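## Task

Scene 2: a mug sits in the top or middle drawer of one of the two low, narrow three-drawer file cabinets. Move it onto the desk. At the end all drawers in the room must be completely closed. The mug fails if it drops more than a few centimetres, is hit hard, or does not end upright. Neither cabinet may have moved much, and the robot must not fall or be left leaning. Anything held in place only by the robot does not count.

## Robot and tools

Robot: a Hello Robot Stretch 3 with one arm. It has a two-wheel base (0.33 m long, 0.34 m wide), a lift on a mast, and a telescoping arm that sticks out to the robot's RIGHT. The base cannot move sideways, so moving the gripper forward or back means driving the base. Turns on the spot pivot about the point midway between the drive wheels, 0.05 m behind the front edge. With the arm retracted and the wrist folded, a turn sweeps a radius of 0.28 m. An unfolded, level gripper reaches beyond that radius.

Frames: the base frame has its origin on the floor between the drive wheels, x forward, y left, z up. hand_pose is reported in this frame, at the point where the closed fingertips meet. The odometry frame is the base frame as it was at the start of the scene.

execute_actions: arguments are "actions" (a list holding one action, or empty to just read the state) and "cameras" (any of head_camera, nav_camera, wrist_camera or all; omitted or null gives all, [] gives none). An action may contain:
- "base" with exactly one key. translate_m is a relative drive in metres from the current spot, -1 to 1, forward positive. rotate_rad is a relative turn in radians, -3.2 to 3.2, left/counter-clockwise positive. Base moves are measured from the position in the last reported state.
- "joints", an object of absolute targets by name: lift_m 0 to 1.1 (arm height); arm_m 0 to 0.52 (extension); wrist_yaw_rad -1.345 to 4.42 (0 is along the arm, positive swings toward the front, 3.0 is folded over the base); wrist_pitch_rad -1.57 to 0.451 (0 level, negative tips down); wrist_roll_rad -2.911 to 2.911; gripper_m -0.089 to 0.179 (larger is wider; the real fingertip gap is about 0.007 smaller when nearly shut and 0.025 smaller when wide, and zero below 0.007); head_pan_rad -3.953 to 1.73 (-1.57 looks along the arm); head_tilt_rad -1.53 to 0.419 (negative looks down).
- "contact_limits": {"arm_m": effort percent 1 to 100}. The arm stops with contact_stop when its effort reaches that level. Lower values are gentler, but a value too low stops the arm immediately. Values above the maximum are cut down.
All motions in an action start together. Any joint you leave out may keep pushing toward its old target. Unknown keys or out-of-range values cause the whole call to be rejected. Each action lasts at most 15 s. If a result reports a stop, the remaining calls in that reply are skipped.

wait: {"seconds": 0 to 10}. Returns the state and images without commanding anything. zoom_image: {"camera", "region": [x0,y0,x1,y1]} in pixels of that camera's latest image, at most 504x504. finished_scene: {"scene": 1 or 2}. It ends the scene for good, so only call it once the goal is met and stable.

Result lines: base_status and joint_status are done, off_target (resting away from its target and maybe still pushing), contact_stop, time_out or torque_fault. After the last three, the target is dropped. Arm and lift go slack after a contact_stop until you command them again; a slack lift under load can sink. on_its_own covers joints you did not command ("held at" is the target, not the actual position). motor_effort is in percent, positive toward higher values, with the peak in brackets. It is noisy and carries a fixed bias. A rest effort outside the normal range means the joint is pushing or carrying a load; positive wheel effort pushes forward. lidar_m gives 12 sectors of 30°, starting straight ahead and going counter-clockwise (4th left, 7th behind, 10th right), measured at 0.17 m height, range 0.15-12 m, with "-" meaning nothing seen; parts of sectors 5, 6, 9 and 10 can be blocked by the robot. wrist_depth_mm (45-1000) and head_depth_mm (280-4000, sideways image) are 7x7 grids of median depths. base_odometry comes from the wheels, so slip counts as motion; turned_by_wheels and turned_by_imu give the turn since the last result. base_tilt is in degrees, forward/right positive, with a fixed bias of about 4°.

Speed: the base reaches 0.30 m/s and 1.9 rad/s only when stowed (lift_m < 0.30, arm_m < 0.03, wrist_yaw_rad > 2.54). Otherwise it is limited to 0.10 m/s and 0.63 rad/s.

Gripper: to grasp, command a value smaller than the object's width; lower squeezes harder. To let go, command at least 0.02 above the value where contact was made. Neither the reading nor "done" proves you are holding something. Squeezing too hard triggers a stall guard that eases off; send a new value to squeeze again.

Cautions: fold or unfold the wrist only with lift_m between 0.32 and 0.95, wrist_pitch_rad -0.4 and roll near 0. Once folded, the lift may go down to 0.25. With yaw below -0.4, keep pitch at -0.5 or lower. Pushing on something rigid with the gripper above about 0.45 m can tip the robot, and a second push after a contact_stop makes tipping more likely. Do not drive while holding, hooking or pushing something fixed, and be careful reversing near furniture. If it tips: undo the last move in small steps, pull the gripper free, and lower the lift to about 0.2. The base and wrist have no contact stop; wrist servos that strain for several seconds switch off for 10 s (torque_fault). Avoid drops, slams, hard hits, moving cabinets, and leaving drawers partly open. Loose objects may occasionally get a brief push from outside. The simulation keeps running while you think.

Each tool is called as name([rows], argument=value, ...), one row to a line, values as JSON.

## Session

execute_actions([
  {"joints":{"head_tilt_rad":-0.6}},
])

Scene clock: 0.90 s.
base_odometry: x=+0.000 y=+0.000 heading=+0.000 (m, m, rad; odometry frame)
turned_by_wheels: +0.000 (rad since the last result)
turned_by_imu: +0.000 (rad since the last result)
base_tilt: forward=+1.5 right=-0.8 (deg)
lidar_m: 2.71 2.57 1.60 1.00 1.48 1.15 1.03 1.07 1.11 0.99 1.03 1.26
head_depth_mm: 2415 2663 2821 2371 1846 1509 1276 / 2399 2598 2852 2407 1868 1525 1292 / 2366 2556 2792 2438 1884 1543 1301 / 2338 2511 2766 2494 1901 1563 1320 / 2290 2470 2709 2512 1926 1572 1330 / 2240 2429 2679 2555 1966 1585 1339 / 2229 2389 2617 2595 1983 1601 1349
base_status: not commanded
joint_positions: lift_m=+0.511 arm_m=+0.000 wrist_yaw_rad=+2.838 wrist_pitch_rad=-0.419 wrist_roll_rad=-0.020 gripper_m=+0.037 head_pan_rad=+0.016 head_tilt_rad=-0.592
joint_status: all done
motor_effort: left_wheel=-1(1) right_wheel=+1(0) lift_m=+29(29) arm_m=+0(0) wrist_yaw_rad=+0(0) wrist_pitch_rad=+7(7) wrist_roll_rad=+0(0) gripper_m=+1(0) head_pan_rad=+0(0) head_tilt_rad=-4(36) (%)
hand_pose: x=+0.0459 y=+0.0689 z=+0.5239 quat_wxyz=(+0.250, +0.699, +0.043, +0.669) (m; base frame)
wrist_depth_mm: - - - - - - - / - - - - - - - / - - - - - - - / - - - - - - - / - - - 975 952 870 858 / 895 - 869 807 - 770 713 / 766 730 687 678 661 651 635
pictures: head_camera (sideways: a quarter turn clockwise sets it upright), nav_camera (sideways: a quarter turn counterclockwise sets it upright), wrist_camera
Images, in order (width x height): head_camera 896x504, nav_camera 672x504, wrist_camera 644x364.

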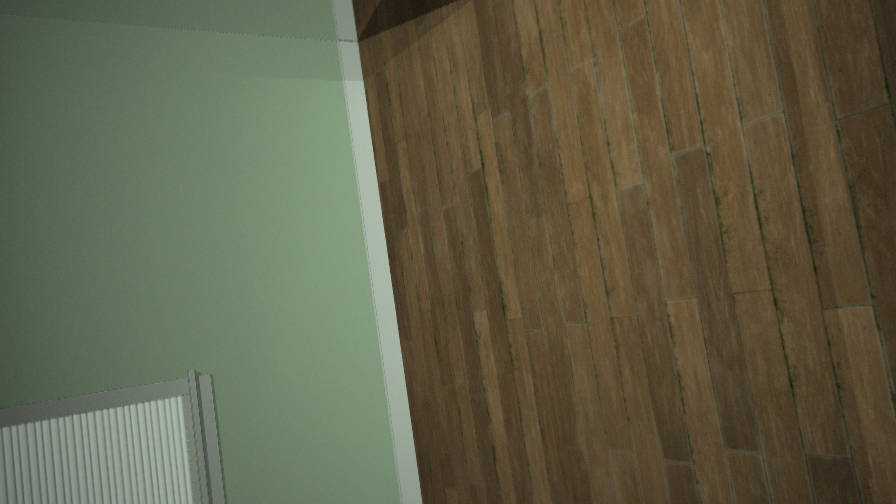

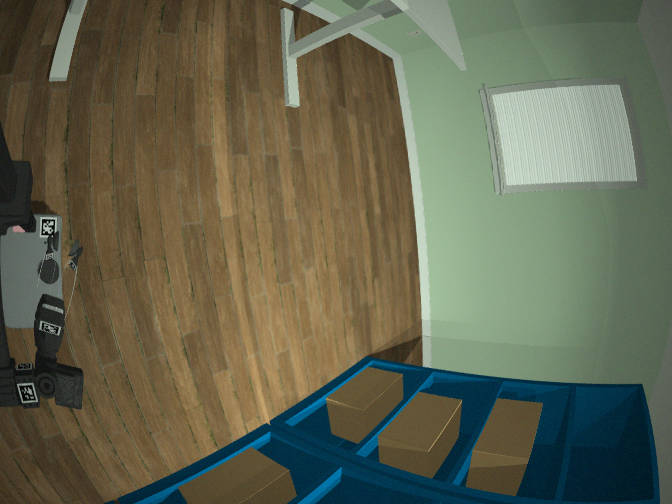

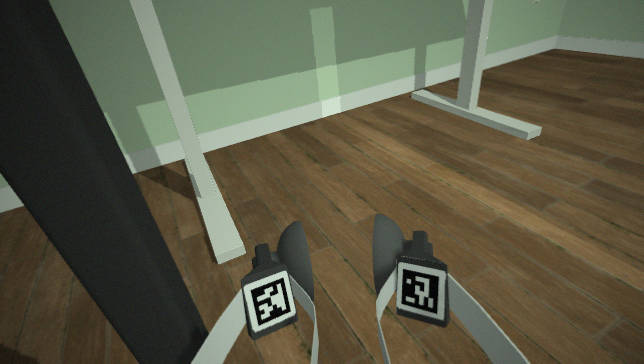

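execute_actions([
  {"base":{"rotate_rad":-0.12},"joints":{"lift_m":0.28,"wrist_yaw_rad":3.0,"head_pan_rad":-0.8}},
], cameras=[])

execute_actions([
  {"base":{"translate_m":1.0}},
], cameras=[])

execute_actions([
  {"base":{"translate_m":1.0}},
], cameras=["nav_camera"])

Scene clock: 10.03 s.
base_odometry: x=+0.000 y=+0.000 heading=-0.120 (m, m, rad; odometry frame)
turned_by_wheels: -0.120 (rad since the last result)
turned_by_imu: -0.119 (rad since the last result)
base_tilt: forward=+1.4 right=-0.8 (deg)
lidar_m: 1.92 2.71 1.60 1.00 1.00 1.23 1.04 1.03 1.19 0.99 1.03 1.15
head_depth_mm: 901 974 1425 1393 1284 1387 1278 / 896 953 1503 1420 1340 1415 1292 / 940 996 1580 1439 1424 1486 1311 / 993 1050 1535 1468 1627 1548 1312 / 1100 1126 1299 1406 1567 1575 1325 / 1067 1154 1330 1565 1839 1591 1333 / 1346 1345 1497 1596 1812 1610 1351
base_status: done
joint_positions: lift_m=+0.280 arm_m=+0.000 wrist_yaw_rad=+2.998 wrist_pitch_rad=-0.420 wrist_roll_rad=-0.020 gripper_m=+0.037 head_pan_rad=-0.793 head_tilt_rad=-0.592
joint_status: all done
motor_effort: left_wheel=+3(8) right_wheel=-2(4) lift_m=+24(27) arm_m=+0(0) wrist_yaw_rad=+1(1) wrist_pitch_rad=+7(7) wrist_roll_rad=+0(0) gripper_m=+1(0) head_pan_rad=-3(39) head_tilt_rad=-5(4) (%)
hand_pose: x=+0.0109 y=+0.0768 z=+0.2925 quat_wxyz=(+0.196, +0.693, +0.099, +0.686) (m; base frame)
wrist_depth_mm: - - - - - - - / - - - - - - - / - - - - 967 918 854 / 911 894 786 772 738 698 677 / 712 687 659 623 619 570 549 / 577 555 - 530 - 485 468 / 492 490 - - 428 416 411
pictures: none
No camera images: the call's "cameras" was empty. Leave "cameras" out to get every camera's image.

Scene clock: 15.03 s.
base_odometry: x=+0.993 y=-0.119 heading=-0.120 (m, m, rad; odometry frame)
turned_by_wheels: +0.000 (rad since the last result)
turned_by_imu: +0.004 (rad since the last result)
base_tilt: forward=+1.6 right=-0.9 (deg)
lidar_m: 1.75 1.75 1.99 1.30 1.76 1.57 2.01 1.53 0.85 0.71 0.76 0.82
head_depth_mm: 607 640 697 903 850 945 1208 / 638 671 728 917 905 1102 1205 / 674 703 767 931 966 1155 1241 / 708 739 808 971 1033 1218 1290 / 744 779 855 1304 1185 1316 1324 / 957 974 1013 1153 1226 1476 1340 / 891 924 990 2262 1979 1609 1352
base_status: done
joint_positions: lift_m=+0.280 arm_m=+0.000 wrist_yaw_rad=+2.998 wrist_pitch_rad=-0.420 wrist_roll_rad=-0.020 gripper_m=+0.037 head_pan_rad=-0.793 head_tilt_rad=-0.593
joint_status: not commanded
motor_effort: left_wheel=+2(16) right_wheel=-1(4) lift_m=+24(24) arm_m=+0(0) wrist_yaw_rad=+1(1) wrist_pitch_rad=+7(7) wrist_roll_rad=+0(0) gripper_m=+0(0) head_pan_rad=-3(3) head_tilt_rad=-3(5) (%)
hand_pose: x=+0.0108 y=+0.0768 z=+0.2925 quat_wxyz=(+0.196, +0.693, +0.100, +0.686) (m; base frame)
wrist_depth_mm: - - - - - - - / - - - - - - - / - - - - 949 892 850 / 917 870 814 778 737 703 666 / 713 680 661 624 624 570 551 / 578 557 - 524 - 491 472 / 491 487 - - 427 416 413
pictures: none
No camera images: the call's "cameras" was empty. Leave "cameras" out to get every camera's image.

Scene clock: 20.03 s.
base_odometry: x=+1.986 y=-0.239 heading=-0.120 (m, m, rad; odometry frame)
turned_by_wheels: +0.000 (rad since the last result)
turned_by_imu: +0.004 (rad since the last result)
base_tilt: forward=+1.3 right=-0.7 (deg)
lidar_m: 0.79 0.79 0.90 1.52 1.66 2.34 2.99 1.14 0.52 0.45 1.66 0.93
head_depth_mm: 2322 2522 2708 2378 1845 1506 1283 / 2034 2226 2472 2380 1849 1529 1291 / 1651 1768 1920 2092 1889 1545 1305 / 1390 1474 1571 1678 1751 1548 1313 / 1192 1254 1329 1409 1501 1517 1326 / 1048 1096 1151 1210 1273 1350 1317 / 935 972 1014 1064 1113 1172 1229
base_status: done
joint_positions: lift_m=+0.280 arm_m=+0.000 wrist_yaw_rad=+2.998 wrist_pitch_rad=-0.420 wrist_roll_rad=-0.020 gripper_m=+0.037 head_pan_rad=-0.793 head_tilt_rad=-0.593
joint_status: not commanded
motor_effort: left_wheel=+1(15) right_wheel=-1(5) lift_m=+24(24) arm_m=+0(0) wrist_yaw_rad=+1(1) wrist_pitch_rad=+7(7) wrist_roll_rad=+0(0) gripper_m=+0(1) head_pan_rad=-3(4) head_tilt_rad=-3(3) (%)
hand_pose: x=+0.0107 y=+0.0768 z=+0.2925 quat_wxyz=(+0.196, +0.693, +0.100, +0.686) (m; base frame)
wrist_depth_mm: - - - - - 829 668 / - - - - - 876 685 / - - - - 965 836 702 / 929 861 809 782 723 692 657 / 712 669 660 624 619 578 558 / 575 561 - 530 - 484 471 / 490 487 - - 431 417 406
pictures: nav_camera (sideways: a quarter turn counterclockwise sets it upright)
Images, in order (width x height): nav_camera 672x504.

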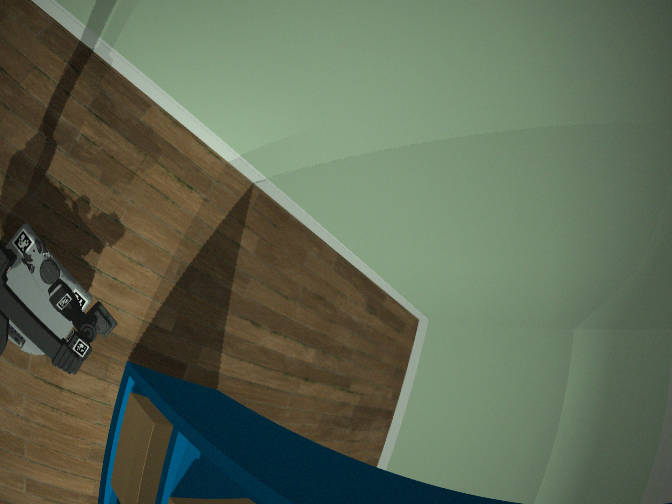

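execute_actions([
  {"base":{"translate_m":0.28}},
], cameras=[])

execute_actions([
  {"base":{"rotate_rad":-1.3},"joints":{"head_pan_rad":-1.15,"head_tilt_rad":-0.45}},
], cameras=[])

execute_actions([
  {"base":{"translate_m":1.0}},
], cameras=["nav_camera","head_camera"])

Scene clock: 29.77 s.
base_odometry: x=+2.264 y=-0.272 heading=-0.120 (m, m, rad; odometry frame)
turned_by_wheels: +0.000 (rad since the last result)
turned_by_imu: +0.001 (rad since the last result)
base_tilt: forward=+1.5 right=-0.7 (deg)
lidar_m: 0.52 0.52 0.59 1.00 1.85 1.85 3.27 0.75 0.56 0.86 1.08 0.61
head_depth_mm: 1749 1959 2244 2263 1835 1514 1281 / 1324 1453 1611 1805 1818 1524 1292 / 1070 1150 1251 1361 1490 1496 1303 / 896 954 1019 1094 1179 1279 1284 / 776 813 860 915 971 1043 1118 / 679 710 745 784 829 879 932 / 606 630 658 687 721 757 798
base_status: done
joint_positions: lift_m=+0.280 arm_m=+0.000 wrist_yaw_rad=+2.998 wrist_pitch_rad=-0.420 wrist_roll_rad=-0.020 gripper_m=+0.037 head_pan_rad=-0.793 head_tilt_rad=-0.593
joint_status: not commanded
motor_effort: left_wheel=+1(14) right_wheel=+0(3) lift_m=+24(24) arm_m=+0(0) wrist_yaw_rad=+1(1) wrist_pitch_rad=+7(7) wrist_roll_rad=+0(0) gripper_m=+1(1) head_pan_rad=-3(3) head_tilt_rad=-4(4) (%)
hand_pose: x=+0.0107 y=+0.0768 z=+0.2925 quat_wxyz=(+0.196, +0.693, +0.100, +0.686) (m; base frame)
wrist_depth_mm: - - - - 751 548 436 / - - - - 802 579 458 / - - - - 836 611 476 / 920 859 798 774 747 638 497 / 706 684 668 631 618 571 505 / 579 551 - 525 - 486 472 / 489 488 - - 428 415 405
pictures: none
No camera images: the call's "cameras" was empty. Leave "cameras" out to get every camera's image.

Scene clock: 31.77 s.
base_odometry: x=+2.264 y=-0.272 heading=-1.420 (m, m, rad; odometry frame)
turned_by_wheels: -1.300 (rad since the last result)
turned_by_imu: -1.292 (rad since the last result)
base_tilt: forward=+1.4 right=-0.9 (deg)
lidar_m: 2.11 0.75 0.54 0.52 0.54 0.72 1.93 1.85 2.69 1.38 0.56 0.63
head_depth_mm: 1909 1976 2179 2366 2108 1710 1421 / 1167 1240 1322 1434 1562 1626 1425 / 1174 989 978 1163 1092 1179 1237 / 1153 811 770 792 919 960 935 / 1078 683 695 737 658 674 721 / 736 500 517 552 601 668 754 / 446 481 525 576 640 719 818
base_status: done
joint_positions: lift_m=+0.280 arm_m=+0.000 wrist_yaw_rad=+2.998 wrist_pitch_rad=-0.420 wrist_roll_rad=-0.020 gripper_m=+0.037 head_pan_rad=-1.143 head_tilt_rad=-0.457
joint_status: all done
motor_effort: left_wheel=+3(14) right_wheel=-1(6) lift_m=+24(24) arm_m=+0(0) wrist_yaw_rad=+1(1) wrist_pitch_rad=+7(7) wrist_roll_rad=+0(0) gripper_m=+1(0) head_pan_rad=-2(28) head_tilt_rad=+4(18) (%)
hand_pose: x=+0.0107 y=+0.0768 z=+0.2925 quat_wxyz=(+0.196, +0.693, +0.100, +0.686) (m; base frame)
wrist_depth_mm: 450 - 488 507 537 558 585 / 486 - 519 547 577 606 641 / 515 - 570 594 639 672 699 / 563 584 618 630 676 683 671 / 608 618 637 627 611 576 561 / 588 557 - 528 - 488 472 / 488 485 - - 430 418 408
pictures: none
No camera images: the call's "cameras" was empty. Leave "cameras" out to get every camera's image.

Scene clock: 36.77 s.
base_odometry: x=+2.414 y=-1.261 heading=-1.419 (m, m, rad; odometry frame)
turned_by_wheels: +0.000 (rad since the last result)
turned_by_imu: +0.004 (rad since the last result)
base_tilt: forward=+1.5 right=-0.7 (deg)
lidar_m: 1.65 0.76 0.55 0.53 0.55 0.74 2.00 0.63 0.48 0.79 1.90 1.71
head_depth_mm: 2707 2860 3026 3034 2194 1720 1412 / 2799 2963 3165 3078 2212 1734 1428 / 2898 3083 3294 2945 2245 1761 1444 / 3007 3215 3354 2899 2277 1772 1454 / 2837 2935 2945 2137 2130 1797 1463 / 2416 2510 2572 2130 2163 1807 1487 / 2153 2196 2248 2198 2224 1832 1489
base_status: done
joint_positions: lift_m=+0.280 arm_m=+0.000 wrist_yaw_rad=+2.998 wrist_pitch_rad=-0.420 wrist_roll_rad=-0.020 gripper_m=+0.037 head_pan_rad=-1.143 head_tilt_rad=-0.457
joint_status: not commanded
motor_effort: left_wheel=+2(15) right_wheel=-1(3) lift_m=+24(24) arm_m=+0(0) wrist_yaw_rad=+1(1) wrist_pitch_rad=+7(7) wrist_roll_rad=+0(0) gripper_m=+1(1) head_pan_rad=-4(3) head_tilt_rad=+3(5) (%)
hand_pose: x=+0.0107 y=+0.0768 z=+0.2925 quat_wxyz=(+0.196, +0.693, +0.100, +0.686) (m; base frame)
wrist_depth_mm: 456 - 493 514 544 570 597 / 489 - 536 561 580 619 653 / 535 - 586 612 647 679 704 / 571 595 641 652 675 684 665 / 607 625 651 625 617 575 548 / 572 556 - 528 - 489 468 / 484 486 - - 428 423 408
pictures: head_camera (sideways: a quarter turn clockwise sets it upright), nav_camera (sideways: a quarter turn counterclockwise sets it upright)
Images, in order (width x height): head_camera 896x504, nav_camera 672x504.

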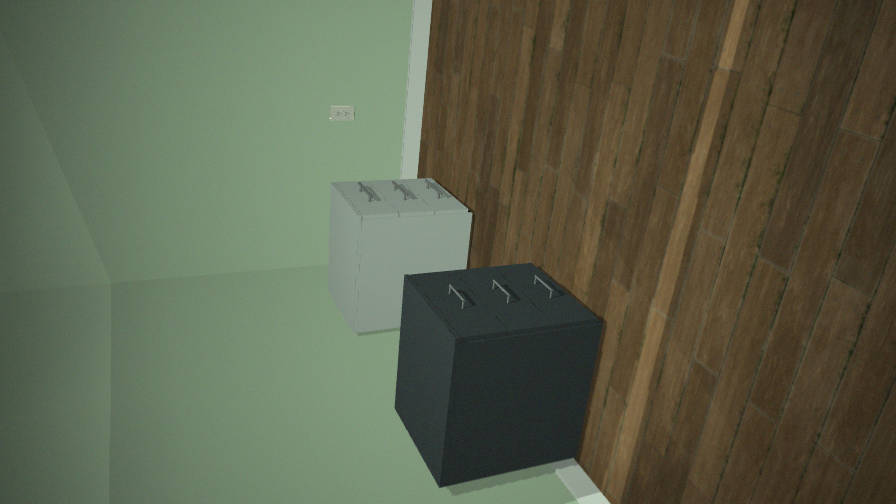

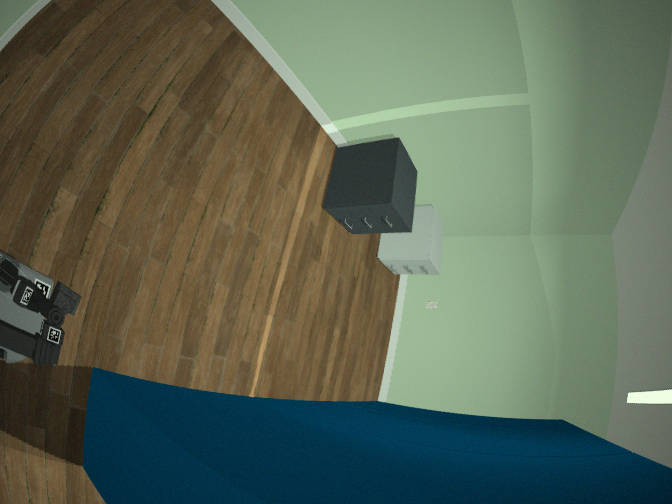

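execute_actions([
  {"base":{"translate_m":0.29}},
], cameras=[])

execute_actions([
  {"base":{"rotate_rad":1.59},"joints":{"head_pan_rad":-1.57,"head_tilt_rad":-0.95}},
], cameras=[])

execute_actions([
  {"base":{"translate_m":-1.0}},
], cameras=[])

execute_actions([
  {"base":{"translate_m":-0.72},"joints":{"lift_m":0.295}},
], cameras=[])

execute_actions([
  {"joints":{"lift_m":0.33,"wrist_yaw_rad":0,"arm_m":0.15}},
], cameras=[])

execute_actions([
  {"joints":{"wrist_pitch_rad":0,"wrist_roll_rad":1.57,"gripper_m":0.05,"arm_m":0.28}},
], cameras=["wrist_camera","head_camera"])

Scene clock: 49.77 s.
base_odometry: x=+2.458 y=-1.548 heading=-1.419 (m, m, rad; odometry frame)
turned_by_wheels: +0.000 (rad since the last result)
turned_by_imu: +0.001 (rad since the last result)
base_tilt: forward=+1.4 right=-0.6 (deg)
lidar_m: 1.35 0.77 0.55 0.53 0.55 0.75 2.02 0.66 0.71 1.89 1.75 1.42
head_depth_mm: 2715 2876 3056 3027 2187 1731 1416 / 2790 2994 3142 2933 2218 1737 1424 / 2876 3069 3203 2674 2162 1743 1442 / 2776 2874 2858 1967 2024 1777 1447 / 2341 2421 2484 2002 2072 1789 1461 / 2022 2075 2124 2081 2175 1810 1478 / 1775 1805 1847 1902 1946 1837 1484
base_status: done
joint_positions: lift_m=+0.280 arm_m=+0.000 wrist_yaw_rad=+2.999 wrist_pitch_rad=-0.420 wrist_roll_rad=-0.020 gripper_m=+0.037 head_pan_rad=-1.143 head_tilt_rad=-0.457
joint_status: not commanded
motor_effort: left_wheel=+1(16) right_wheel=-1(4) lift_m=+24(24) arm_m=-1(0) wrist_yaw_rad=+0(1) wrist_pitch_rad=+7(7) wrist_roll_rad=+0(0) gripper_m=+0(1) head_pan_rad=-3(3) head_tilt_rad=+4(3) (%)
hand_pose: x=+0.0107 y=+0.0768 z=+0.2925 quat_wxyz=(+0.196, +0.693, +0.100, +0.686) (m; base frame)
wrist_depth_mm: 460 - 503 523 546 568 595 / 496 - 537 559 592 620 653 / 532 - 579 618 641 669 702 / 576 602 626 659 677 700 673 / 620 638 668 628 620 577 559 / 585 560 - 529 - 486 472 / 490 485 - - 431 418 410
pictures: none
No camera images: the call's "cameras" was empty. Leave "cameras" out to get every camera's image.

Scene clock: 52.03 s.
base_odometry: x=+2.458 y=-1.548 heading=+0.171 (m, m, rad; odometry frame)
turned_by_wheels: +1.590 (rad since the last result)
turned_by_imu: +1.580 (rad since the last result)
base_tilt: forward=+1.4 right=-0.7 (deg)
lidar_m: 0.53 0.55 0.76 2.14 0.66 0.72 2.03 1.76 1.40 1.36 0.75 0.55
head_depth_mm: 1245 1428 1679 1566 1375 1230 1119 / 1244 1431 1683 1590 1397 1247 1144 / 1242 1431 1687 1610 1413 1252 1151 / 1244 1419 1679 1628 1424 1265 1143 / 1239 1423 1673 1647 1440 1271 1145 / 1246 1429 1676 1663 1447 1288 1153 / 1245 1398 1483 1430 1361 1266 1165
base_status: done
joint_positions: lift_m=+0.280 arm_m=+0.000 wrist_yaw_rad=+2.999 wrist_pitch_rad=-0.420 wrist_roll_rad=-0.020 gripper_m=+0.037 head_pan_rad=-1.563 head_tilt_rad=-0.938
joint_status: all done
motor_effort: left_wheel=-3(13) right_wheel=+3(9) lift_m=+24(24) arm_m=-1(1) wrist_yaw_rad=+1(1) wrist_pitch_rad=+7(7) wrist_roll_rad=+0(0) gripper_m=+1(1) head_pan_rad=-2(30) head_tilt_rad=-6(35) (%)
hand_pose: x=+0.0107 y=+0.0768 z=+0.2925 quat_wxyz=(+0.196, +0.693, +0.100, +0.686) (m; base frame)
wrist_depth_mm: 609 - - - - 750 543 / 620 - - - - 794 574 / 604 - - - 980 814 583 / 582 770 815 779 739 689 587 / 613 672 652 619 626 569 544 / 581 558 - 526 - 489 466 / 488 487 - - 427 416 407
pictures: none
No camera images: the call's "cameras" was empty. Leave "cameras" out to get every camera's image.

Scene clock: 56.97 s.
base_odometry: x=+1.473 y=-1.717 heading=+0.170 (m, m, rad; odometry frame)
turned_by_wheels: +0.000 (rad since the last result)
turned_by_imu: -0.003 (rad since the last result)
base_tilt: forward=+1.6 right=-0.7 (deg)
lidar_m: 1.54 0.72 0.53 0.51 0.53 0.72 2.03 1.09 0.95 1.35 1.40 1.60
head_depth_mm: 1242 1428 1674 1583 1388 1231 1122 / 1237 1427 1674 1599 1395 1241 1140 / 1230 1426 1672 1620 1408 1255 1151 / 1239 1416 1674 1623 1423 1264 1141 / 1234 1417 1677 1643 1445 1272 1147 / 1230 1418 1665 1674 1450 1285 1151 / 1232 1412 1675 1687 1468 1295 1164
base_status: done
joint_positions: lift_m=+0.280 arm_m=+0.000 wrist_yaw_rad=+2.999 wrist_pitch_rad=-0.420 wrist_roll_rad=-0.020 gripper_m=+0.037 head_pan_rad=-1.563 head_tilt_rad=-0.938
joint_status: not commanded
motor_effort: left_wheel=-3(17) right_wheel=+3(5) lift_m=+24(24) arm_m=-1(1) wrist_yaw_rad=+1(0) wrist_pitch_rad=+7(7) wrist_roll_rad=+0(0) gripper_m=+0(1) head_pan_rad=-4(3) head_tilt_rad=-5(5) (%)
hand_pose: x=+0.0107 y=+0.0768 z=+0.2925 quat_wxyz=(+0.196, +0.693, +0.100, +0.686) (m; base frame)
wrist_depth_mm: 446 - 479 493 515 545 566 / 487 - 519 535 565 580 - / 513 - 562 586 610 637 798 / 562 587 615 641 675 687 665 / 615 624 656 620 618 573 557 / 583 555 - 528 - 486 472 / 492 490 - - 426 420 405
pictures: none
No camera images: the call's "cameras" was empty. Leave "cameras" out to get every camera's image.

Scene clock: 61.07 s.
base_odometry: x=+0.763 y=-1.839 heading=+0.170 (m, m, rad; odometry frame)
turned_by_wheels: +0.000 (rad since the last result)
turned_by_imu: -0.002 (rad since the last result)
base_tilt: forward=+1.5 right=-0.7 (deg)
lidar_m: 2.26 0.72 0.53 0.51 0.53 0.73 1.51 1.13 0.80 0.77 1.40 1.92
head_depth_mm: 1240 1426 1601 1515 1380 1231 1125 / 1239 1331 1109 1148 1365 1244 1148 / 1233 1338 1125 1144 1354 1260 1156 / 1233 1334 1138 1137 1377 1265 1140 / 1231 1389 1586 1596 1433 1274 1150 / 1232 1414 1658 1667 1452 1282 1155 / 1232 1416 1658 1692 1463 1298 1165
base_status: done
joint_positions: lift_m=+0.295 arm_m=+0.000 wrist_yaw_rad=+2.999 wrist_pitch_rad=-0.420 wrist_roll_rad=-0.020 gripper_m=+0.037 head_pan_rad=-1.564 head_tilt_rad=-0.938
joint_status: all done
motor_effort: left_wheel=-3(17) right_wheel=+2(5) lift_m=+33(32) arm_m=-1(0) wrist_yaw_rad=+1(1) wrist_pitch_rad=+7(7) wrist_roll_rad=+0(0) gripper_m=+0(0) head_pan_rad=-3(3) head_tilt_rad=-5(6) (%)
hand_pose: x=+0.0107 y=+0.0768 z=+0.3071 quat_wxyz=(+0.196, +0.693, +0.100, +0.686) (m; base frame)
wrist_depth_mm: 452 - 479 501 529 544 568 / 480 - 517 541 562 593 625 / 522 - 574 587 624 652 684 / 561 584 615 642 683 697 698 / 620 637 659 641 637 591 576 / 601 575 - 534 - 501 486 / 504 495 - - 443 431 426
pictures: none
No camera images: the call's "cameras" was empty. Leave "cameras" out to get every camera's image.

Scene clock: 63.57 s.
base_odometry: x=+0.763 y=-1.839 heading=+0.170 (m, m, rad; odometry frame)
turned_by_wheels: +0.000 (rad since the last result)
turned_by_imu: +0.000 (rad since the last result)
base_tilt: forward=+1.5 right=-0.8 (deg)
lidar_m: 2.26 0.73 0.53 0.51 0.53 0.72 1.51 1.13 0.80 0.77 1.40 1.91
head_depth_mm: 1237 1425 1593 1524 1388 1240 1123 / 1234 1335 1110 1153 1360 1286 1110 / 1237 1331 1128 1146 1370 1239 1132 / 1235 1330 1137 1135 1378 1260 1135 / 1235 1383 1575 1594 1436 1270 1149 / 1235 1411 1662 1670 1447 1287 1155 / 1225 1412 1657 1678 1465 1296 1163
base_status: not commanded
joint_positions: lift_m=+0.330 arm_m=+0.150 wrist_yaw_rad=+0.003 wrist_pitch_rad=-0.420 wrist_roll_rad=-0.020 gripper_m=+0.037 head_pan_rad=-1.564 head_tilt_rad=-0.938
joint_status: all done
motor_effort: left_wheel=-3(3) right_wheel=+2(3) lift_m=+34(33) arm_m=+5(4) wrist_yaw_rad=-2(2) wrist_pitch_rad=+7(7) wrist_roll_rad=+0(0) gripper_m=+1(1) head_pan_rad=-3(3) head_tilt_rad=-6(6) (%)
hand_pose: x=-0.0210 y=-0.5188 z=+0.3421 quat_wxyz=(+0.699, +0.150, -0.684, -0.145) (m; base frame)
wrist_depth_mm: 840 333 326 326 331 337 844 / 915 892 355 359 362 367 897 / - - 385 389 395 405 894 / - 973 426 426 432 454 753 / 794 743 482 471 468 594 619 / 649 615 585 542 - 548 524 / 545 523 507 500 483 468 458
pictures: none
No camera images: the call's "cameras" was empty. Leave "cameras" out to get every camera's image.

Scene clock: 65.77 s.
base_odometry: x=+0.763 y=-1.839 heading=+0.170 (m, m, rad; odometry frame)
turned_by_wheels: +0.000 (rad since the last result)
turned_by_imu: +0.000 (rad since the last result)
base_tilt: forward=+1.5 right=-0.8 (deg)
lidar_m: 2.26 0.73 0.53 0.51 0.53 0.73 1.51 1.13 0.80 0.77 1.40 1.92
head_depth_mm: 1242 1417 1592 1525 1387 1233 1130 / 1233 1335 1111 1156 1361 1228 1123 / 1235 1343 1120 1142 1331 1247 1130 / 1234 1330 1137 1138 1372 1263 1138 / 1231 1386 1586 1592 1435 1275 1144 / 1231 1419 1658 1655 1448 1289 1156 / 1232 1411 1660 1685 1473 1297 1162
base_status: not commanded
joint_positions: lift_m=+0.330 arm_m=+0.280 wrist_yaw_rad=+0.002 wrist_pitch_rad=-0.025 wrist_roll_rad=+1.569 gripper_m=+0.050 head_pan_rad=-1.564 head_tilt_rad=-0.938
joint_status: all done
motor_effort: left_wheel=-3(3) right_wheel=+2(2) lift_m=+34(34) arm_m=+5(4) wrist_yaw_rad=-1(1) wrist_pitch_rad=+14(15) wrist_roll_rad=+0(4) gripper_m=+1(56) head_pan_rad=-3(4) head_tilt_rad=-6(6) (%)
hand_pose: x=-0.0209 y=-0.6802 z=+0.4376 quat_wxyz=(+0.001, +0.001, -1.000, -0.013) (m; base frame)
wrist_depth_mm: 778 770 231 229 228 227 228 / 793 793 236 234 233 232 230 / 811 811 242 237 237 236 234 / 824 821 246 243 244 242 239 / 863 864 834 248 247 247 246 / 883 892 861 253 254 251 249 / 896 910 863 260 259 259 257
pictures: head_camera (sideways: a quarter turn clockwise sets it upright), wrist_camera
Images, in order (width x height): head_camera 896x504, wrist_camera 644x364.

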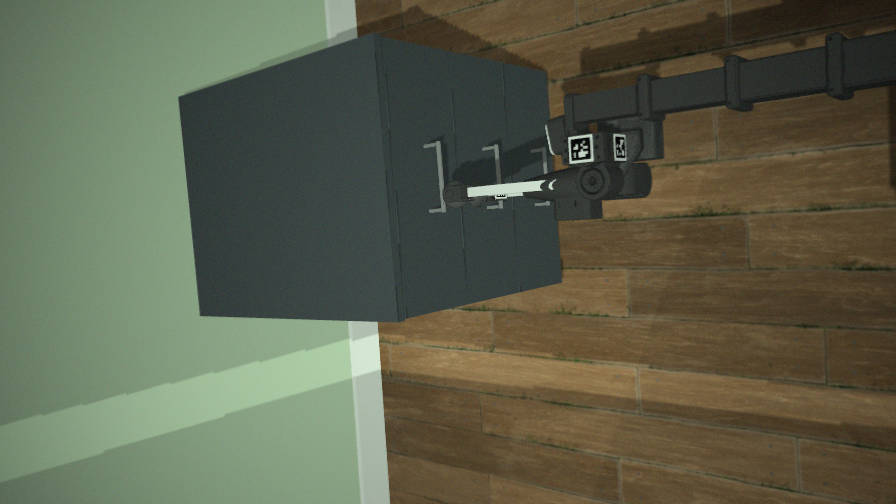

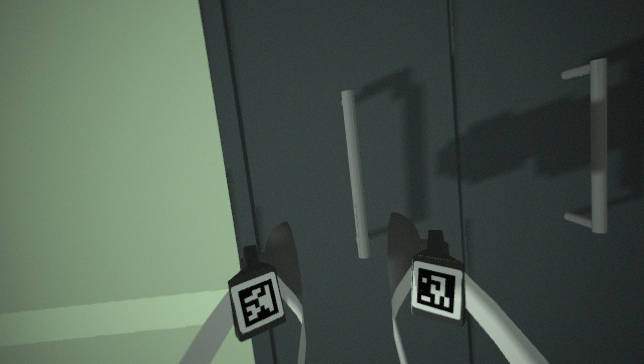

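execute_actions([
  {"base":{"translate_m":-0.035},"joints":{"lift_m":0.316}},
], cameras=[])

execute_actions([
  {"joints":{"arm_m":0.342},"contact_limits":{"arm_m":13}},
], cameras=["wrist_camera"])

Scene clock: 70.57 s.
base_odometry: x=+0.729 y=-1.845 heading=+0.170 (m, m, rad; odometry frame)
turned_by_wheels: +0.000 (rad since the last result)
turned_by_imu: +0.000 (rad since the last result)
base_tilt: forward=+1.6 right=-0.9 (deg)
lidar_m: 2.30 0.73 0.53 0.51 0.53 0.72 1.48 1.11 0.80 0.77 1.40 1.92
head_depth_mm: 1245 1428 1675 1570 1382 1237 1129 / 1238 1362 1109 1151 1366 1228 1121 / 1238 1333 1123 1141 1352 1243 1129 / 1232 1328 1133 1143 1377 1262 1135 / 1232 1356 1183 1205 1414 1271 1144 / 1226 1418 1660 1666 1452 1285 1163 / 1229 1411 1668 1682 1456 1305 1165
base_status: done
joint_positions: lift_m=+0.316 arm_m=+0.280 wrist_yaw_rad=+0.002 wrist_pitch_rad=-0.025 wrist_roll_rad=+1.569 gripper_m=+0.050 head_pan_rad=-1.564 head_tilt_rad=-0.938
joint_status: all done
motor_effort: left_wheel=-2(10) right_wheel=+2(1) lift_m=+24(28) arm_m=+5(5) wrist_yaw_rad=-1(1) wrist_pitch_rad=+13(13) wrist_roll_rad=+0(0) gripper_m=+2(1) head_pan_rad=-3(3) head_tilt_rad=-6(6) (%)
hand_pose: x=-0.0209 y=-0.6802 z=+0.4241 quat_wxyz=(+0.001, +0.001, -1.000, -0.013) (m; base frame)
wrist_depth_mm: 772 773 230 230 229 228 228 / 795 785 236 235 233 232 232 / 795 809 240 239 238 238 237 / 829 819 248 244 244 243 240 / 861 850 252 248 248 247 245 / 872 875 865 254 254 252 251 / 900 898 577 260 259 260 258
pictures: none
No camera images: the call's "cameras" was empty. Leave "cameras" out to get every camera's image.

Scene clock: 72.17 s.
base_odometry: x=+0.729 y=-1.845 heading=+0.170 (m, m, rad; odometry frame)
turned_by_wheels: +0.000 (rad since the last result)
turned_by_imu: +0.000 (rad since the last result)
base_tilt: forward=+1.5 right=-0.8 (deg)
lidar_m: 2.30 0.72 0.53 0.51 0.53 0.73 1.48 1.11 0.80 0.77 1.40 1.92
head_depth_mm: 1240 1419 1673 1582 1381 1233 1127 / 1238 1363 1109 1150 1363 1244 1115 / 1237 1340 1125 1148 1356 1255 1132 / 1232 1336 1143 1138 1368 1267 1138 / 1233 1361 1182 1203 1411 1272 1148 / 1228 1411 1664 1663 1455 1287 1156 / 1231 1409 1646 1691 1468 1300 1167
base_status: not commanded
joint_positions: lift_m=+0.316 arm_m=+0.342 wrist_yaw_rad=+0.002 wrist_pitch_rad=-0.025 wrist_roll_rad=+1.569 gripper_m=+0.050 head_pan_rad=-1.564 head_tilt_rad=-0.938
joint_status: all done
motor_effort: left_wheel=-3(2) right_wheel=+2(2) lift_m=+24(24) arm_m=+5(4) wrist_yaw_rad=-1(1) wrist_pitch_rad=+13(13) wrist_roll_rad=+0(0) gripper_m=+1(1) head_pan_rad=-4(3) head_tilt_rad=-5(6) (%)
contact_limits: arm_m 13 (drawing in: default 32, maximum 52; extending or still: default 44, maximum 71)
hand_pose: x=-0.0209 y=-0.7422 z=+0.4241 quat_wxyz=(+0.001, +0.001, -1.000, -0.013) (m; base frame)
wrist_depth_mm: 716 714 172 171 171 170 170 / 721 723 176 175 174 174 173 / 740 739 179 178 178 177 176 / 768 767 182 182 181 180 180 / 797 788 186 186 185 185 185 / 826 812 191 190 189 188 188 / 830 822 197 193 193 192 192
pictures: wrist_camera
Images, in order (width x height): wrist_camera 644x364.

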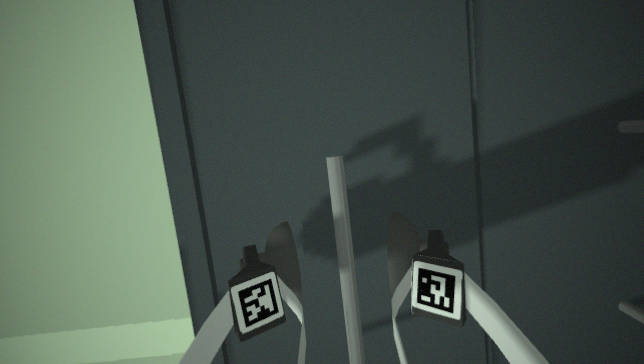

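execute_actions([
  {"joints":{"gripper_m":-0.085}},
], cameras=[])

execute_actions([
  {"joints":{"arm_m":0.08},"contact_limits":{"arm_m":22}},
], cameras=["head_camera"])

Scene clock: 77.47 s.
base_odometry: x=+0.729 y=-1.845 heading=+0.170 (m, m, rad; odometry frame)
turned_by_wheels: +0.000 (rad since the last result)
turned_by_imu: +0.000 (rad since the last result)
base_tilt: forward=+1.6 right=-0.7 (deg)
lidar_m: 2.30 0.73 0.53 0.51 0.53 0.73 1.48 1.11 0.80 0.77 1.40 1.92
head_depth_mm: 1240 1421 1672 1574 1380 1235 1128 / 1234 1357 1110 1151 1364 1248 1114 / 1227 1336 1121 1143 1352 1251 1131 / 1237 1333 1137 1136 1379 1266 1137 / 1235 1359 1174 1208 1412 1275 1144 / 1228 1418 1665 1664 1451 1289 1154 / 1232 1412 1665 1696 1467 1295 1169
base_status: not commanded
joint_positions: lift_m=+0.316 arm_m=+0.342 wrist_yaw_rad=+0.002 wrist_pitch_rad=-0.025 wrist_roll_rad=+1.569 gripper_m=-0.083 head_pan_rad=-1.564 head_tilt_rad=-0.938
joint_status: all done
motor_effort: left_wheel=-3(2) right_wheel=+3(3) lift_m=+24(24) arm_m=+5(5) wrist_yaw_rad=-1(1) wrist_pitch_rad=+13(14) wrist_roll_rad=+0(0) gripper_m=-33(97) head_pan_rad=-3(3) head_tilt_rad=-6(6) (%)
hand_pose: x=-0.0210 y=-0.7422 z=+0.4241 quat_wxyz=(+0.001, +0.001, -1.000, -0.013) (m; base frame)
wrist_depth_mm: 721 174 173 171 170 171 170 / 744 724 175 175 174 173 173 / 746 730 180 179 178 177 176 / 770 770 183 183 181 181 180 / 784 783 187 186 185 185 184 / 805 798 191 - 188 189 188 / 819 845 195 194 194 191 192
pictures: none
No camera images: the call's "cameras" was empty. Leave "cameras" out to get every camera's image.

Scene clock: 80.63 s.
base_odometry: x=+0.729 y=-1.845 heading=+0.170 (m, m, rad; odometry frame)
turned_by_wheels: +0.000 (rad since the last result)
turned_by_imu: +0.000 (rad since the last result)
base_tilt: forward=+1.3 right=-0.7 (deg)
lidar_m: 2.30 0.72 0.53 0.51 0.53 0.73 1.48 1.11 0.80 0.77 1.40 1.92
head_depth_mm: 1240 1424 1676 1580 1329 1232 1115 / 1240 1366 1107 1115 991 1262 - / 1240 1331 1121 1141 943 1281 1112 / 1238 1333 1138 1136 1049 1262 1141 / 1232 1363 1178 1162 1360 1279 1144 / 1227 1411 1660 1664 1451 1281 1150 / 1231 1408 1659 1689 1464 1294 1166
base_status: not commanded
joint_positions: lift_m=+0.316 arm_m=+0.080 wrist_yaw_rad=-0.018 wrist_pitch_rad=-0.028 wrist_roll_rad=+1.569 gripper_m=-0.069 head_pan_rad=-1.564 head_tilt_rad=-0.938
joint_status: all done
on_its_own: gripper_m is held at -0.068, not at your -0.085, by its stall guard, which is still easing
motor_effort: left_wheel=-6(6) right_wheel=+9(9) lift_m=+25(25) arm_m=-5(13) wrist_yaw_rad=+11(11) wrist_pitch_rad=+15(15) wrist_roll_rad=+0(0) gripper_m=-4(32) head_pan_rad=-4(3) head_tilt_rad=-6(6) (%)
contact_limits: arm_m 22 (drawing in: default 32, maximum 52; extending or still: default 44, maximum 71)
hand_pose: x=-0.0259 y=-0.4807 z=+0.4233 quat_wxyz=(+0.001, -0.009, -1.000, -0.014) (m; base frame)
wrist_depth_mm: 976 966 175 174 174 422 421 / 967 992 179 177 177 427 430 / - - 180 180 179 432 431 / - - 185 183 183 440 440 / - - 188 186 185 455 447 / - - 192 - 188 454 454 / - - - 194 193 767 571
pictures: head_camera (sideways: a quarter turn clockwise sets it upright)
Images, in order (width x height): head_camera 896x504.

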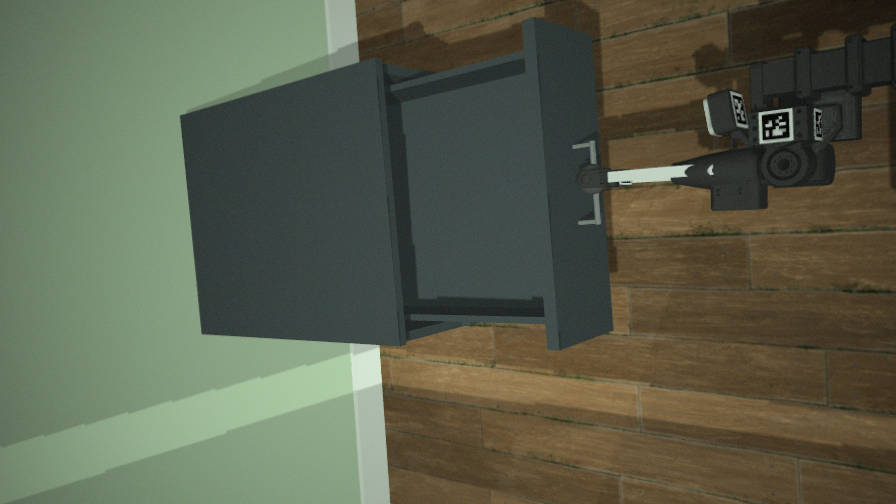

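Empty.

execute_actions([
  {"joints":{"arm_m":0.343},"contact_limits":{"arm_m":18}},
], cameras=[])

execute_actions([
  {"joints":{"gripper_m":0.05}},
], cameras=[])

execute_actions([
  {"joints":{"arm_m":0.295}},
], cameras=[])

execute_actions([
  {"joints":{"lift_m":0.161}},
], cameras=["wrist_camera"])

execute_actions([
  {"joints":{"arm_m":0.342},"contact_limits":{"arm_m":13}},
], cameras=["wrist_camera"])

execute_actions([
  {"joints":{"gripper_m":-0.085}},
], cameras=[])

execute_actions([
  {"joints":{"arm_m":0.08},"contact_limits":{"arm_m":22}},
], cameras=["head_camera"])

Scene clock: 91.77 s.
base_odometry: x=+0.729 y=-1.845 heading=+0.170 (m, m, rad; odometry frame)
turned_by_wheels: +0.000 (rad since the last result)
turned_by_imu: +0.001 (rad since the last result)
base_tilt: forward=+1.4 right=-0.8 (deg)
lidar_m: 2.29 0.73 0.53 0.51 0.53 0.73 1.48 1.11 0.80 0.77 1.40 1.91
head_depth_mm: 1237 1427 1666 1580 1385 1236 1127 / 1241 1363 1109 1150 1368 1250 1126 / 1233 1332 1121 1142 1354 1252 1126 / 1230 1332 1136 1141 1373 1264 1136 / 1232 1359 1177 1208 1416 1276 1147 / 1230 1412 1663 1655 1456 1284 1155 / 1227 1411 1662 1685 1472 1294 1167
base_status: not commanded
joint_positions: lift_m=+0.316 arm_m=+0.343 wrist_yaw_rad=+0.001 wrist_pitch_rad=-0.028 wrist_roll_rad=+1.569 gripper_m=-0.052 head_pan_rad=-1.564 head_tilt_rad=-0.938
joint_status: all done
on_its_own: gripper_m is held at -0.053, not at your -0.085, by its stall guard, which is not easing now
motor_effort: left_wheel=-3(7) right_wheel=+2(8) lift_m=+25(25) arm_m=+8(8) wrist_yaw_rad=-1(11) wrist_pitch_rad=+15(15) wrist_roll_rad=+0(0) gripper_m=-20(21) head_pan_rad=-2(2) head_tilt_rad=-6(6) (%)
contact_limits: arm_m 18 (drawing in: default 32, maximum 52; extending or still: default 44, maximum 71)
hand_pose: x=-0.0212 y=-0.7429 z=+0.4233 quat_wxyz=(+0.001, +0.000, -1.000, -0.014) (m; base frame)
wrist_depth_mm: 721 173 171 172 171 170 169 / 725 715 175 174 173 173 173 / 751 742 179 178 177 177 177 / 767 773 182 181 181 181 180 / 789 781 186 184 184 184 183 / 820 807 190 - 188 187 187 / 829 828 195 194 194 193 192
pictures: none
No camera images: the call's "cameras" was empty. Leave "cameras" out to get every camera's image.

Scene clock: 93.27 s.
base_odometry: x=+0.729 y=-1.845 heading=+0.170 (m, m, rad; odometry frame)
turned_by_wheels: +0.000 (rad since the last result)
turned_by_imu: +0.000 (rad since the last result)
base_tilt: forward=+1.4 right=-0.9 (deg)
lidar_m: 2.29 0.73 0.53 0.51 0.53 0.73 1.48 1.11 0.80 0.77 1.40 1.92
head_depth_mm: 1239 1423 1676 1576 1374 1236 1120 / 1240 1361 1110 1154 1373 1243 1126 / 1236 1332 1120 1141 1350 1250 1127 / 1233 1332 1134 1137 1370 1267 1136 / 1229 1355 1177 1206 1417 1273 1146 / 1230 1417 1664 1661 1452 1289 1155 / 1230 1414 1656 1681 1469 1293 1167
base_status: not commanded
joint_positions: lift_m=+0.316 arm_m=+0.343 wrist_yaw_rad=+0.001 wrist_pitch_rad=-0.026 wrist_roll_rad=+1.569 gripper_m=+0.050 head_pan_rad=-1.564 head_tilt_rad=-0.938
joint_status: all done
motor_effort: left_wheel=-3(3) right_wheel=+2(2) lift_m=+25(25) arm_m=+5(8) wrist_yaw_rad=+0(0) wrist_pitch_rad=+14(15) wrist_roll_rad=+0(0) gripper_m=+1(85) head_pan_rad=-3(3) head_tilt_rad=-6(6) (%)
hand_pose: x=-0.0212 y=-0.7432 z=+0.4238 quat_wxyz=(+0.001, +0.000, -1.000, -0.013) (m; base frame)
wrist_depth_mm: 710 174 171 171 170 169 168 / 741 717 175 174 173 173 172 / 741 745 178 177 177 176 176 / 759 758 183 182 180 180 179 / 793 787 186 184 184 183 183 / 817 798 190 188 189 187 187 / 827 822 195 193 193 192 191
pictures: none
No camera images: the call's "cameras" was empty. Leave "cameras" out to get every camera's image.

Scene clock: 94.73 s.
base_odometry: x=+0.729 y=-1.845 heading=+0.170 (m, m, rad; odometry frame)
turned_by_wheels: +0.000 (rad since the last result)
turned_by_imu: +0.000 (rad since the last result)
base_tilt: forward=+1.5 right=-0.8 (deg)
lidar_m: 2.29 0.73 0.53 0.51 0.53 0.73 1.48 1.12 0.80 0.77 1.40 1.92
head_depth_mm: 1243 1427 1676 1576 1385 1233 1124 / 1239 1367 1109 1153 1364 1231 1124 / 1234 1327 1121 1138 1343 1251 1129 / 1230 1336 1138 1137 1374 1264 1138 / 1229 1356 1180 1203 1411 1271 1142 / 1231 1413 1667 1662 1450 1284 1152 / 1228 1418 1664 1682 1466 1294 1164
base_status: not commanded
joint_positions: lift_m=+0.316 arm_m=+0.295 wrist_yaw_rad=+0.001 wrist_pitch_rad=-0.026 wrist_roll_rad=+1.570 gripper_m=+0.050 head_pan_rad=-1.564 head_tilt_rad=-0.938
joint_status: all done
motor_effort: left_wheel=-3(3) right_wheel=+2(1) lift_m=+24(25) arm_m=-5(6) wrist_yaw_rad=+0(1) wrist_pitch_rad=+14(14) wrist_roll_rad=+0(0) gripper_m=+1(2) head_pan_rad=-3(3) head_tilt_rad=-6(6) (%)
hand_pose: x=-0.0212 y=-0.6958 z=+0.4240 quat_wxyz=(+0.001, +0.000, -1.000, -0.013) (m; base frame)
wrist_depth_mm: 751 760 217 214 214 214 213 / 777 776 221 220 219 218 217 / 792 783 225 224 224 223 221 / 820 810 230 228 229 227 226 / 830 836 235 232 231 232 230 / 849 861 845 237 239 237 236 / 876 875 247 244 244 241 241
pictures: none
No camera images: the call's "cameras" was empty. Leave "cameras" out to get every camera's image.

Scene clock: 96.97 s.
base_odometry: x=+0.729 y=-1.845 heading=+0.170 (m, m, rad; odometry frame)
turned_by_wheels: +0.000 (rad since the last result)
turned_by_imu: +0.000 (rad since the last result)
base_tilt: forward=+1.5 right=-0.8 (deg)
lidar_m: 2.30 0.72 0.53 0.51 0.53 0.73 1.48 1.11 0.80 0.77 1.40 1.92
head_depth_mm: 1245 1419 1672 1577 1378 1231 1113 / 1236 1371 1109 1153 1372 1231 1115 / 1235 1333 1121 1144 1386 1233 1129 / 1233 1332 1137 1138 1374 1265 1132 / 1232 1353 1175 1204 1423 1278 1143 / 1231 1418 1661 1661 1452 1287 1157 / 1233 1408 1670 1677 1462 1297 1167
base_status: not commanded
joint_positions: lift_m=+0.161 arm_m=+0.295 wrist_yaw_rad=+0.001 wrist_pitch_rad=-0.025 wrist_roll_rad=+1.570 gripper_m=+0.050 head_pan_rad=-1.564 head_tilt_rad=-0.938
joint_status: all done
motor_effort: left_wheel=-3(3) right_wheel=+1(2) lift_m=+24(23) arm_m=-4(4) wrist_yaw_rad=-1(1) wrist_pitch_rad=+13(13) wrist_roll_rad=+0(0) gripper_m=+1(1) head_pan_rad=-3(3) head_tilt_rad=-6(5) (%)
hand_pose: x=-0.0212 y=-0.6958 z=+0.2691 quat_wxyz=(+0.001, +0.000, -1.000, -0.013) (m; base frame)
wrist_depth_mm: 218 216 216 216 214 215 213 / 223 221 221 220 220 218 217 / 226 226 224 224 223 222 221 / 231 230 229 228 228 226 224 / 236 237 233 233 232 232 231 / 242 239 239 238 238 236 237 / 248 246 246 244 243 241 240
pictures: wrist_camera
Images, in order (width x height): wrist_camera 644x364.

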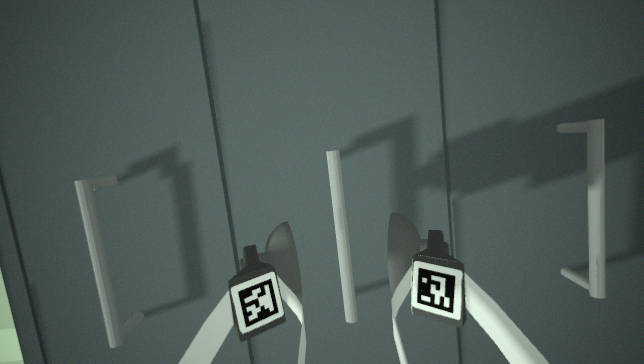

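Scene clock: 98.40 s.
base_odometry: x=+0.729 y=-1.845 heading=+0.170 (m, m, rad; odometry frame)
turned_by_wheels: +0.000 (rad since the last result)
turned_by_imu: +0.000 (rad since the last result)
base_tilt: forward=+1.5 right=-0.8 (deg)
lidar_m: 2.30 0.73 0.53 0.51 0.53 0.73 1.48 1.11 0.81 0.77 1.40 1.91
head_depth_mm: 1230 1417 1674 1562 1382 1229 1116 / 1238 1363 1106 1155 1368 1241 1116 / 1234 1331 1124 1146 1360 1244 1126 / 1228 1333 1135 1139 1372 1264 1141 / 1235 1356 1179 1207 1414 1271 1147 / 1229 1410 1662 1672 1454 1281 1158 / 1232 1412 1656 1685 1462 1294 1164
base_status: not commanded
joint_positions: lift_m=+0.161 arm_m=+0.342 wrist_yaw_rad=+0.001 wrist_pitch_rad=-0.025 wrist_roll_rad=+1.570 gripper_m=+0.050 head_pan_rad=-1.564 head_tilt_rad=-0.938
joint_status: all done
motor_effort: left_wheel=-3(3) right_wheel=+2(2) lift_m=+24(24) arm_m=+5(6) wrist_yaw_rad=+0(0) wrist_pitch_rad=+13(13) wrist_roll_rad=+0(0) gripper_m=+1(1) head_pan_rad=-3(3) head_tilt_rad=-5(6) (%)
contact_limits: arm_m 13 (drawing in: default 32, maximum 52; extending or still: default 44, maximum 71)
hand_pose: x=-0.0212 y=-0.7422 z=+0.2691 quat_wxyz=(+0.001, +0.000, -1.000, -0.013) (m; base frame)
wrist_depth_mm: 174 173 172 171 171 171 170 / 177 177 175 175 175 173 172 / 181 180 179 179 178 177 176 / 184 184 183 182 182 181 180 / 188 187 186 185 184 185 184 / 192 191 191 189 190 189 188 / 196 196 196 194 194 193 192
pictures: wrist_camera
Images, in order (width x height): wrist_camera 644x364.

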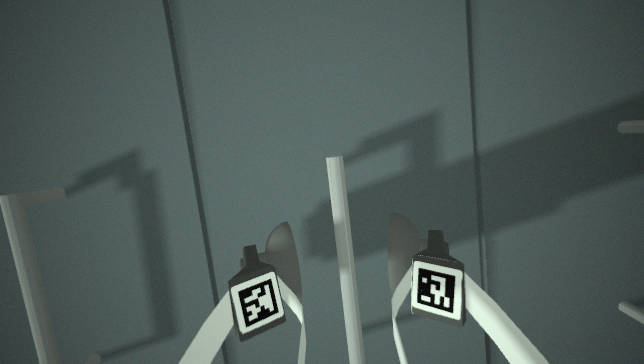

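Scene clock: 100.23 s.
base_odometry: x=+0.729 y=-1.845 heading=+0.170 (m, m, rad; odometry frame)
turned_by_wheels: +0.000 (rad since the last result)
turned_by_imu: +0.000 (rad since the last result)
base_tilt: forward=+1.5 right=-0.7 (deg)
lidar_m: 2.29 0.72 0.53 0.51 0.53 0.73 1.48 1.11 0.80 0.77 1.40 1.91
head_depth_mm: 1238 1422 1679 1574 1382 1234 1114 / 1242 1362 1110 1146 1367 1241 1115 / 1234 1331 1120 1148 1359 1248 1130 / 1237 1336 1137 1138 1382 1259 1137 / 1229 1355 1181 1209 1409 1279 1152 / 1234 1417 1665 1667 1448 1288 1159 / 1227 1411 1653 1677 1470 1298 1167
base_status: not commanded
joint_positions: lift_m=+0.161 arm_m=+0.342 wrist_yaw_rad=+0.001 wrist_pitch_rad=-0.025 wrist_roll_rad=+1.570 gripper_m=-0.083 head_pan_rad=-1.564 head_tilt_rad=-0.938
joint_status: all done
motor_effort: left_wheel=-3(3) right_wheel=+1(2) lift_m=+24(24) arm_m=+5(5) wrist_yaw_rad=-1(0) wrist_pitch_rad=+13(14) wrist_roll_rad=+0(0) gripper_m=-32(97) head_pan_rad=-4(2) head_tilt_rad=-6(6) (%)
hand_pose: x=-0.0212 y=-0.7422 z=+0.2691 quat_wxyz=(+0.001, +0.000, -1.000, -0.013) (m; base frame)
wrist_depth_mm: 174 173 172 171 171 170 170 / 177 176 176 175 174 174 173 / 180 179 179 178 178 177 177 / 184 183 183 181 182 182 180 / 188 188 187 185 186 185 184 / 192 192 190 - 189 188 187 / 196 196 195 195 194 192 192
pictures: none
No camera images: the call's "cameras" was empty. Leave "cameras" out to get every camera's image.

Scene clock: 103.40 s.
base_odometry: x=+0.729 y=-1.845 heading=+0.170 (m, m, rad; odometry frame)
turned_by_wheels: +0.000 (rad since the last result)
turned_by_imu: +0.000 (rad since the last result)
base_tilt: forward=+1.4 right=-0.8 (deg)
lidar_m: 2.30 0.73 0.53 0.51 0.53 0.73 1.48 1.11 0.80 0.77 1.40 1.92
head_depth_mm: 1237 1424 1681 1580 1377 1229 1110 / 1236 1361 1108 1150 1121 1248 - / 1233 1334 1120 1144 1172 1256 1099 / 1234 1335 1132 1139 1179 1239 1137 / 1232 1356 1176 1265 1414 1273 1142 / 1229 1410 1660 1665 1450 1286 1156 / 1230 1409 1653 1681 1462 1296 1164
base_status: not commanded
joint_positions: lift_m=+0.161 arm_m=+0.080 wrist_yaw_rad=-0.018 wrist_pitch_rad=-0.028 wrist_roll_rad=+1.569 gripper_m=-0.069 head_pan_rad=-1.564 head_tilt_rad=-0.938
joint_status: all done
on_its_own: gripper_m is held at -0.068, not at your -0.085, by its stall guard, which is still easing
motor_effort: left_wheel=-7(6) right_wheel=+9(9) lift_m=+25(25) arm_m=-5(13) wrist_yaw_rad=+11(11) wrist_pitch_rad=+15(15) wrist_roll_rad=+0(0) gripper_m=-4(32) head_pan_rad=-3(3) head_tilt_rad=-5(6) (%)
contact_limits: arm_m 22 (drawing in: default 32, maximum 52; extending or still: default 44, maximum 71)
hand_pose: x=-0.0261 y=-0.4807 z=+0.2684 quat_wxyz=(+0.001, -0.009, -1.000, -0.014) (m; base frame)
wrist_depth_mm: 974 965 175 174 174 418 320 / 969 438 178 177 176 428 327 / - - 181 180 179 434 334 / - - 184 183 183 442 343 / - - 188 186 186 454 349 / - - 191 - 188 453 357 / - - 473 193 192 498 366
pictures: head_camera (sideways: a quarter turn clockwise sets it upright)
Images, in order (width x height): head_camera 896x504.

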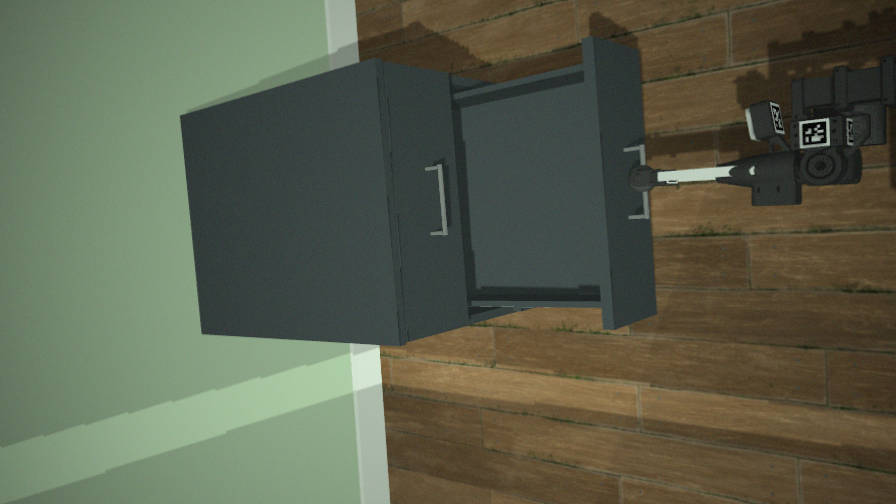

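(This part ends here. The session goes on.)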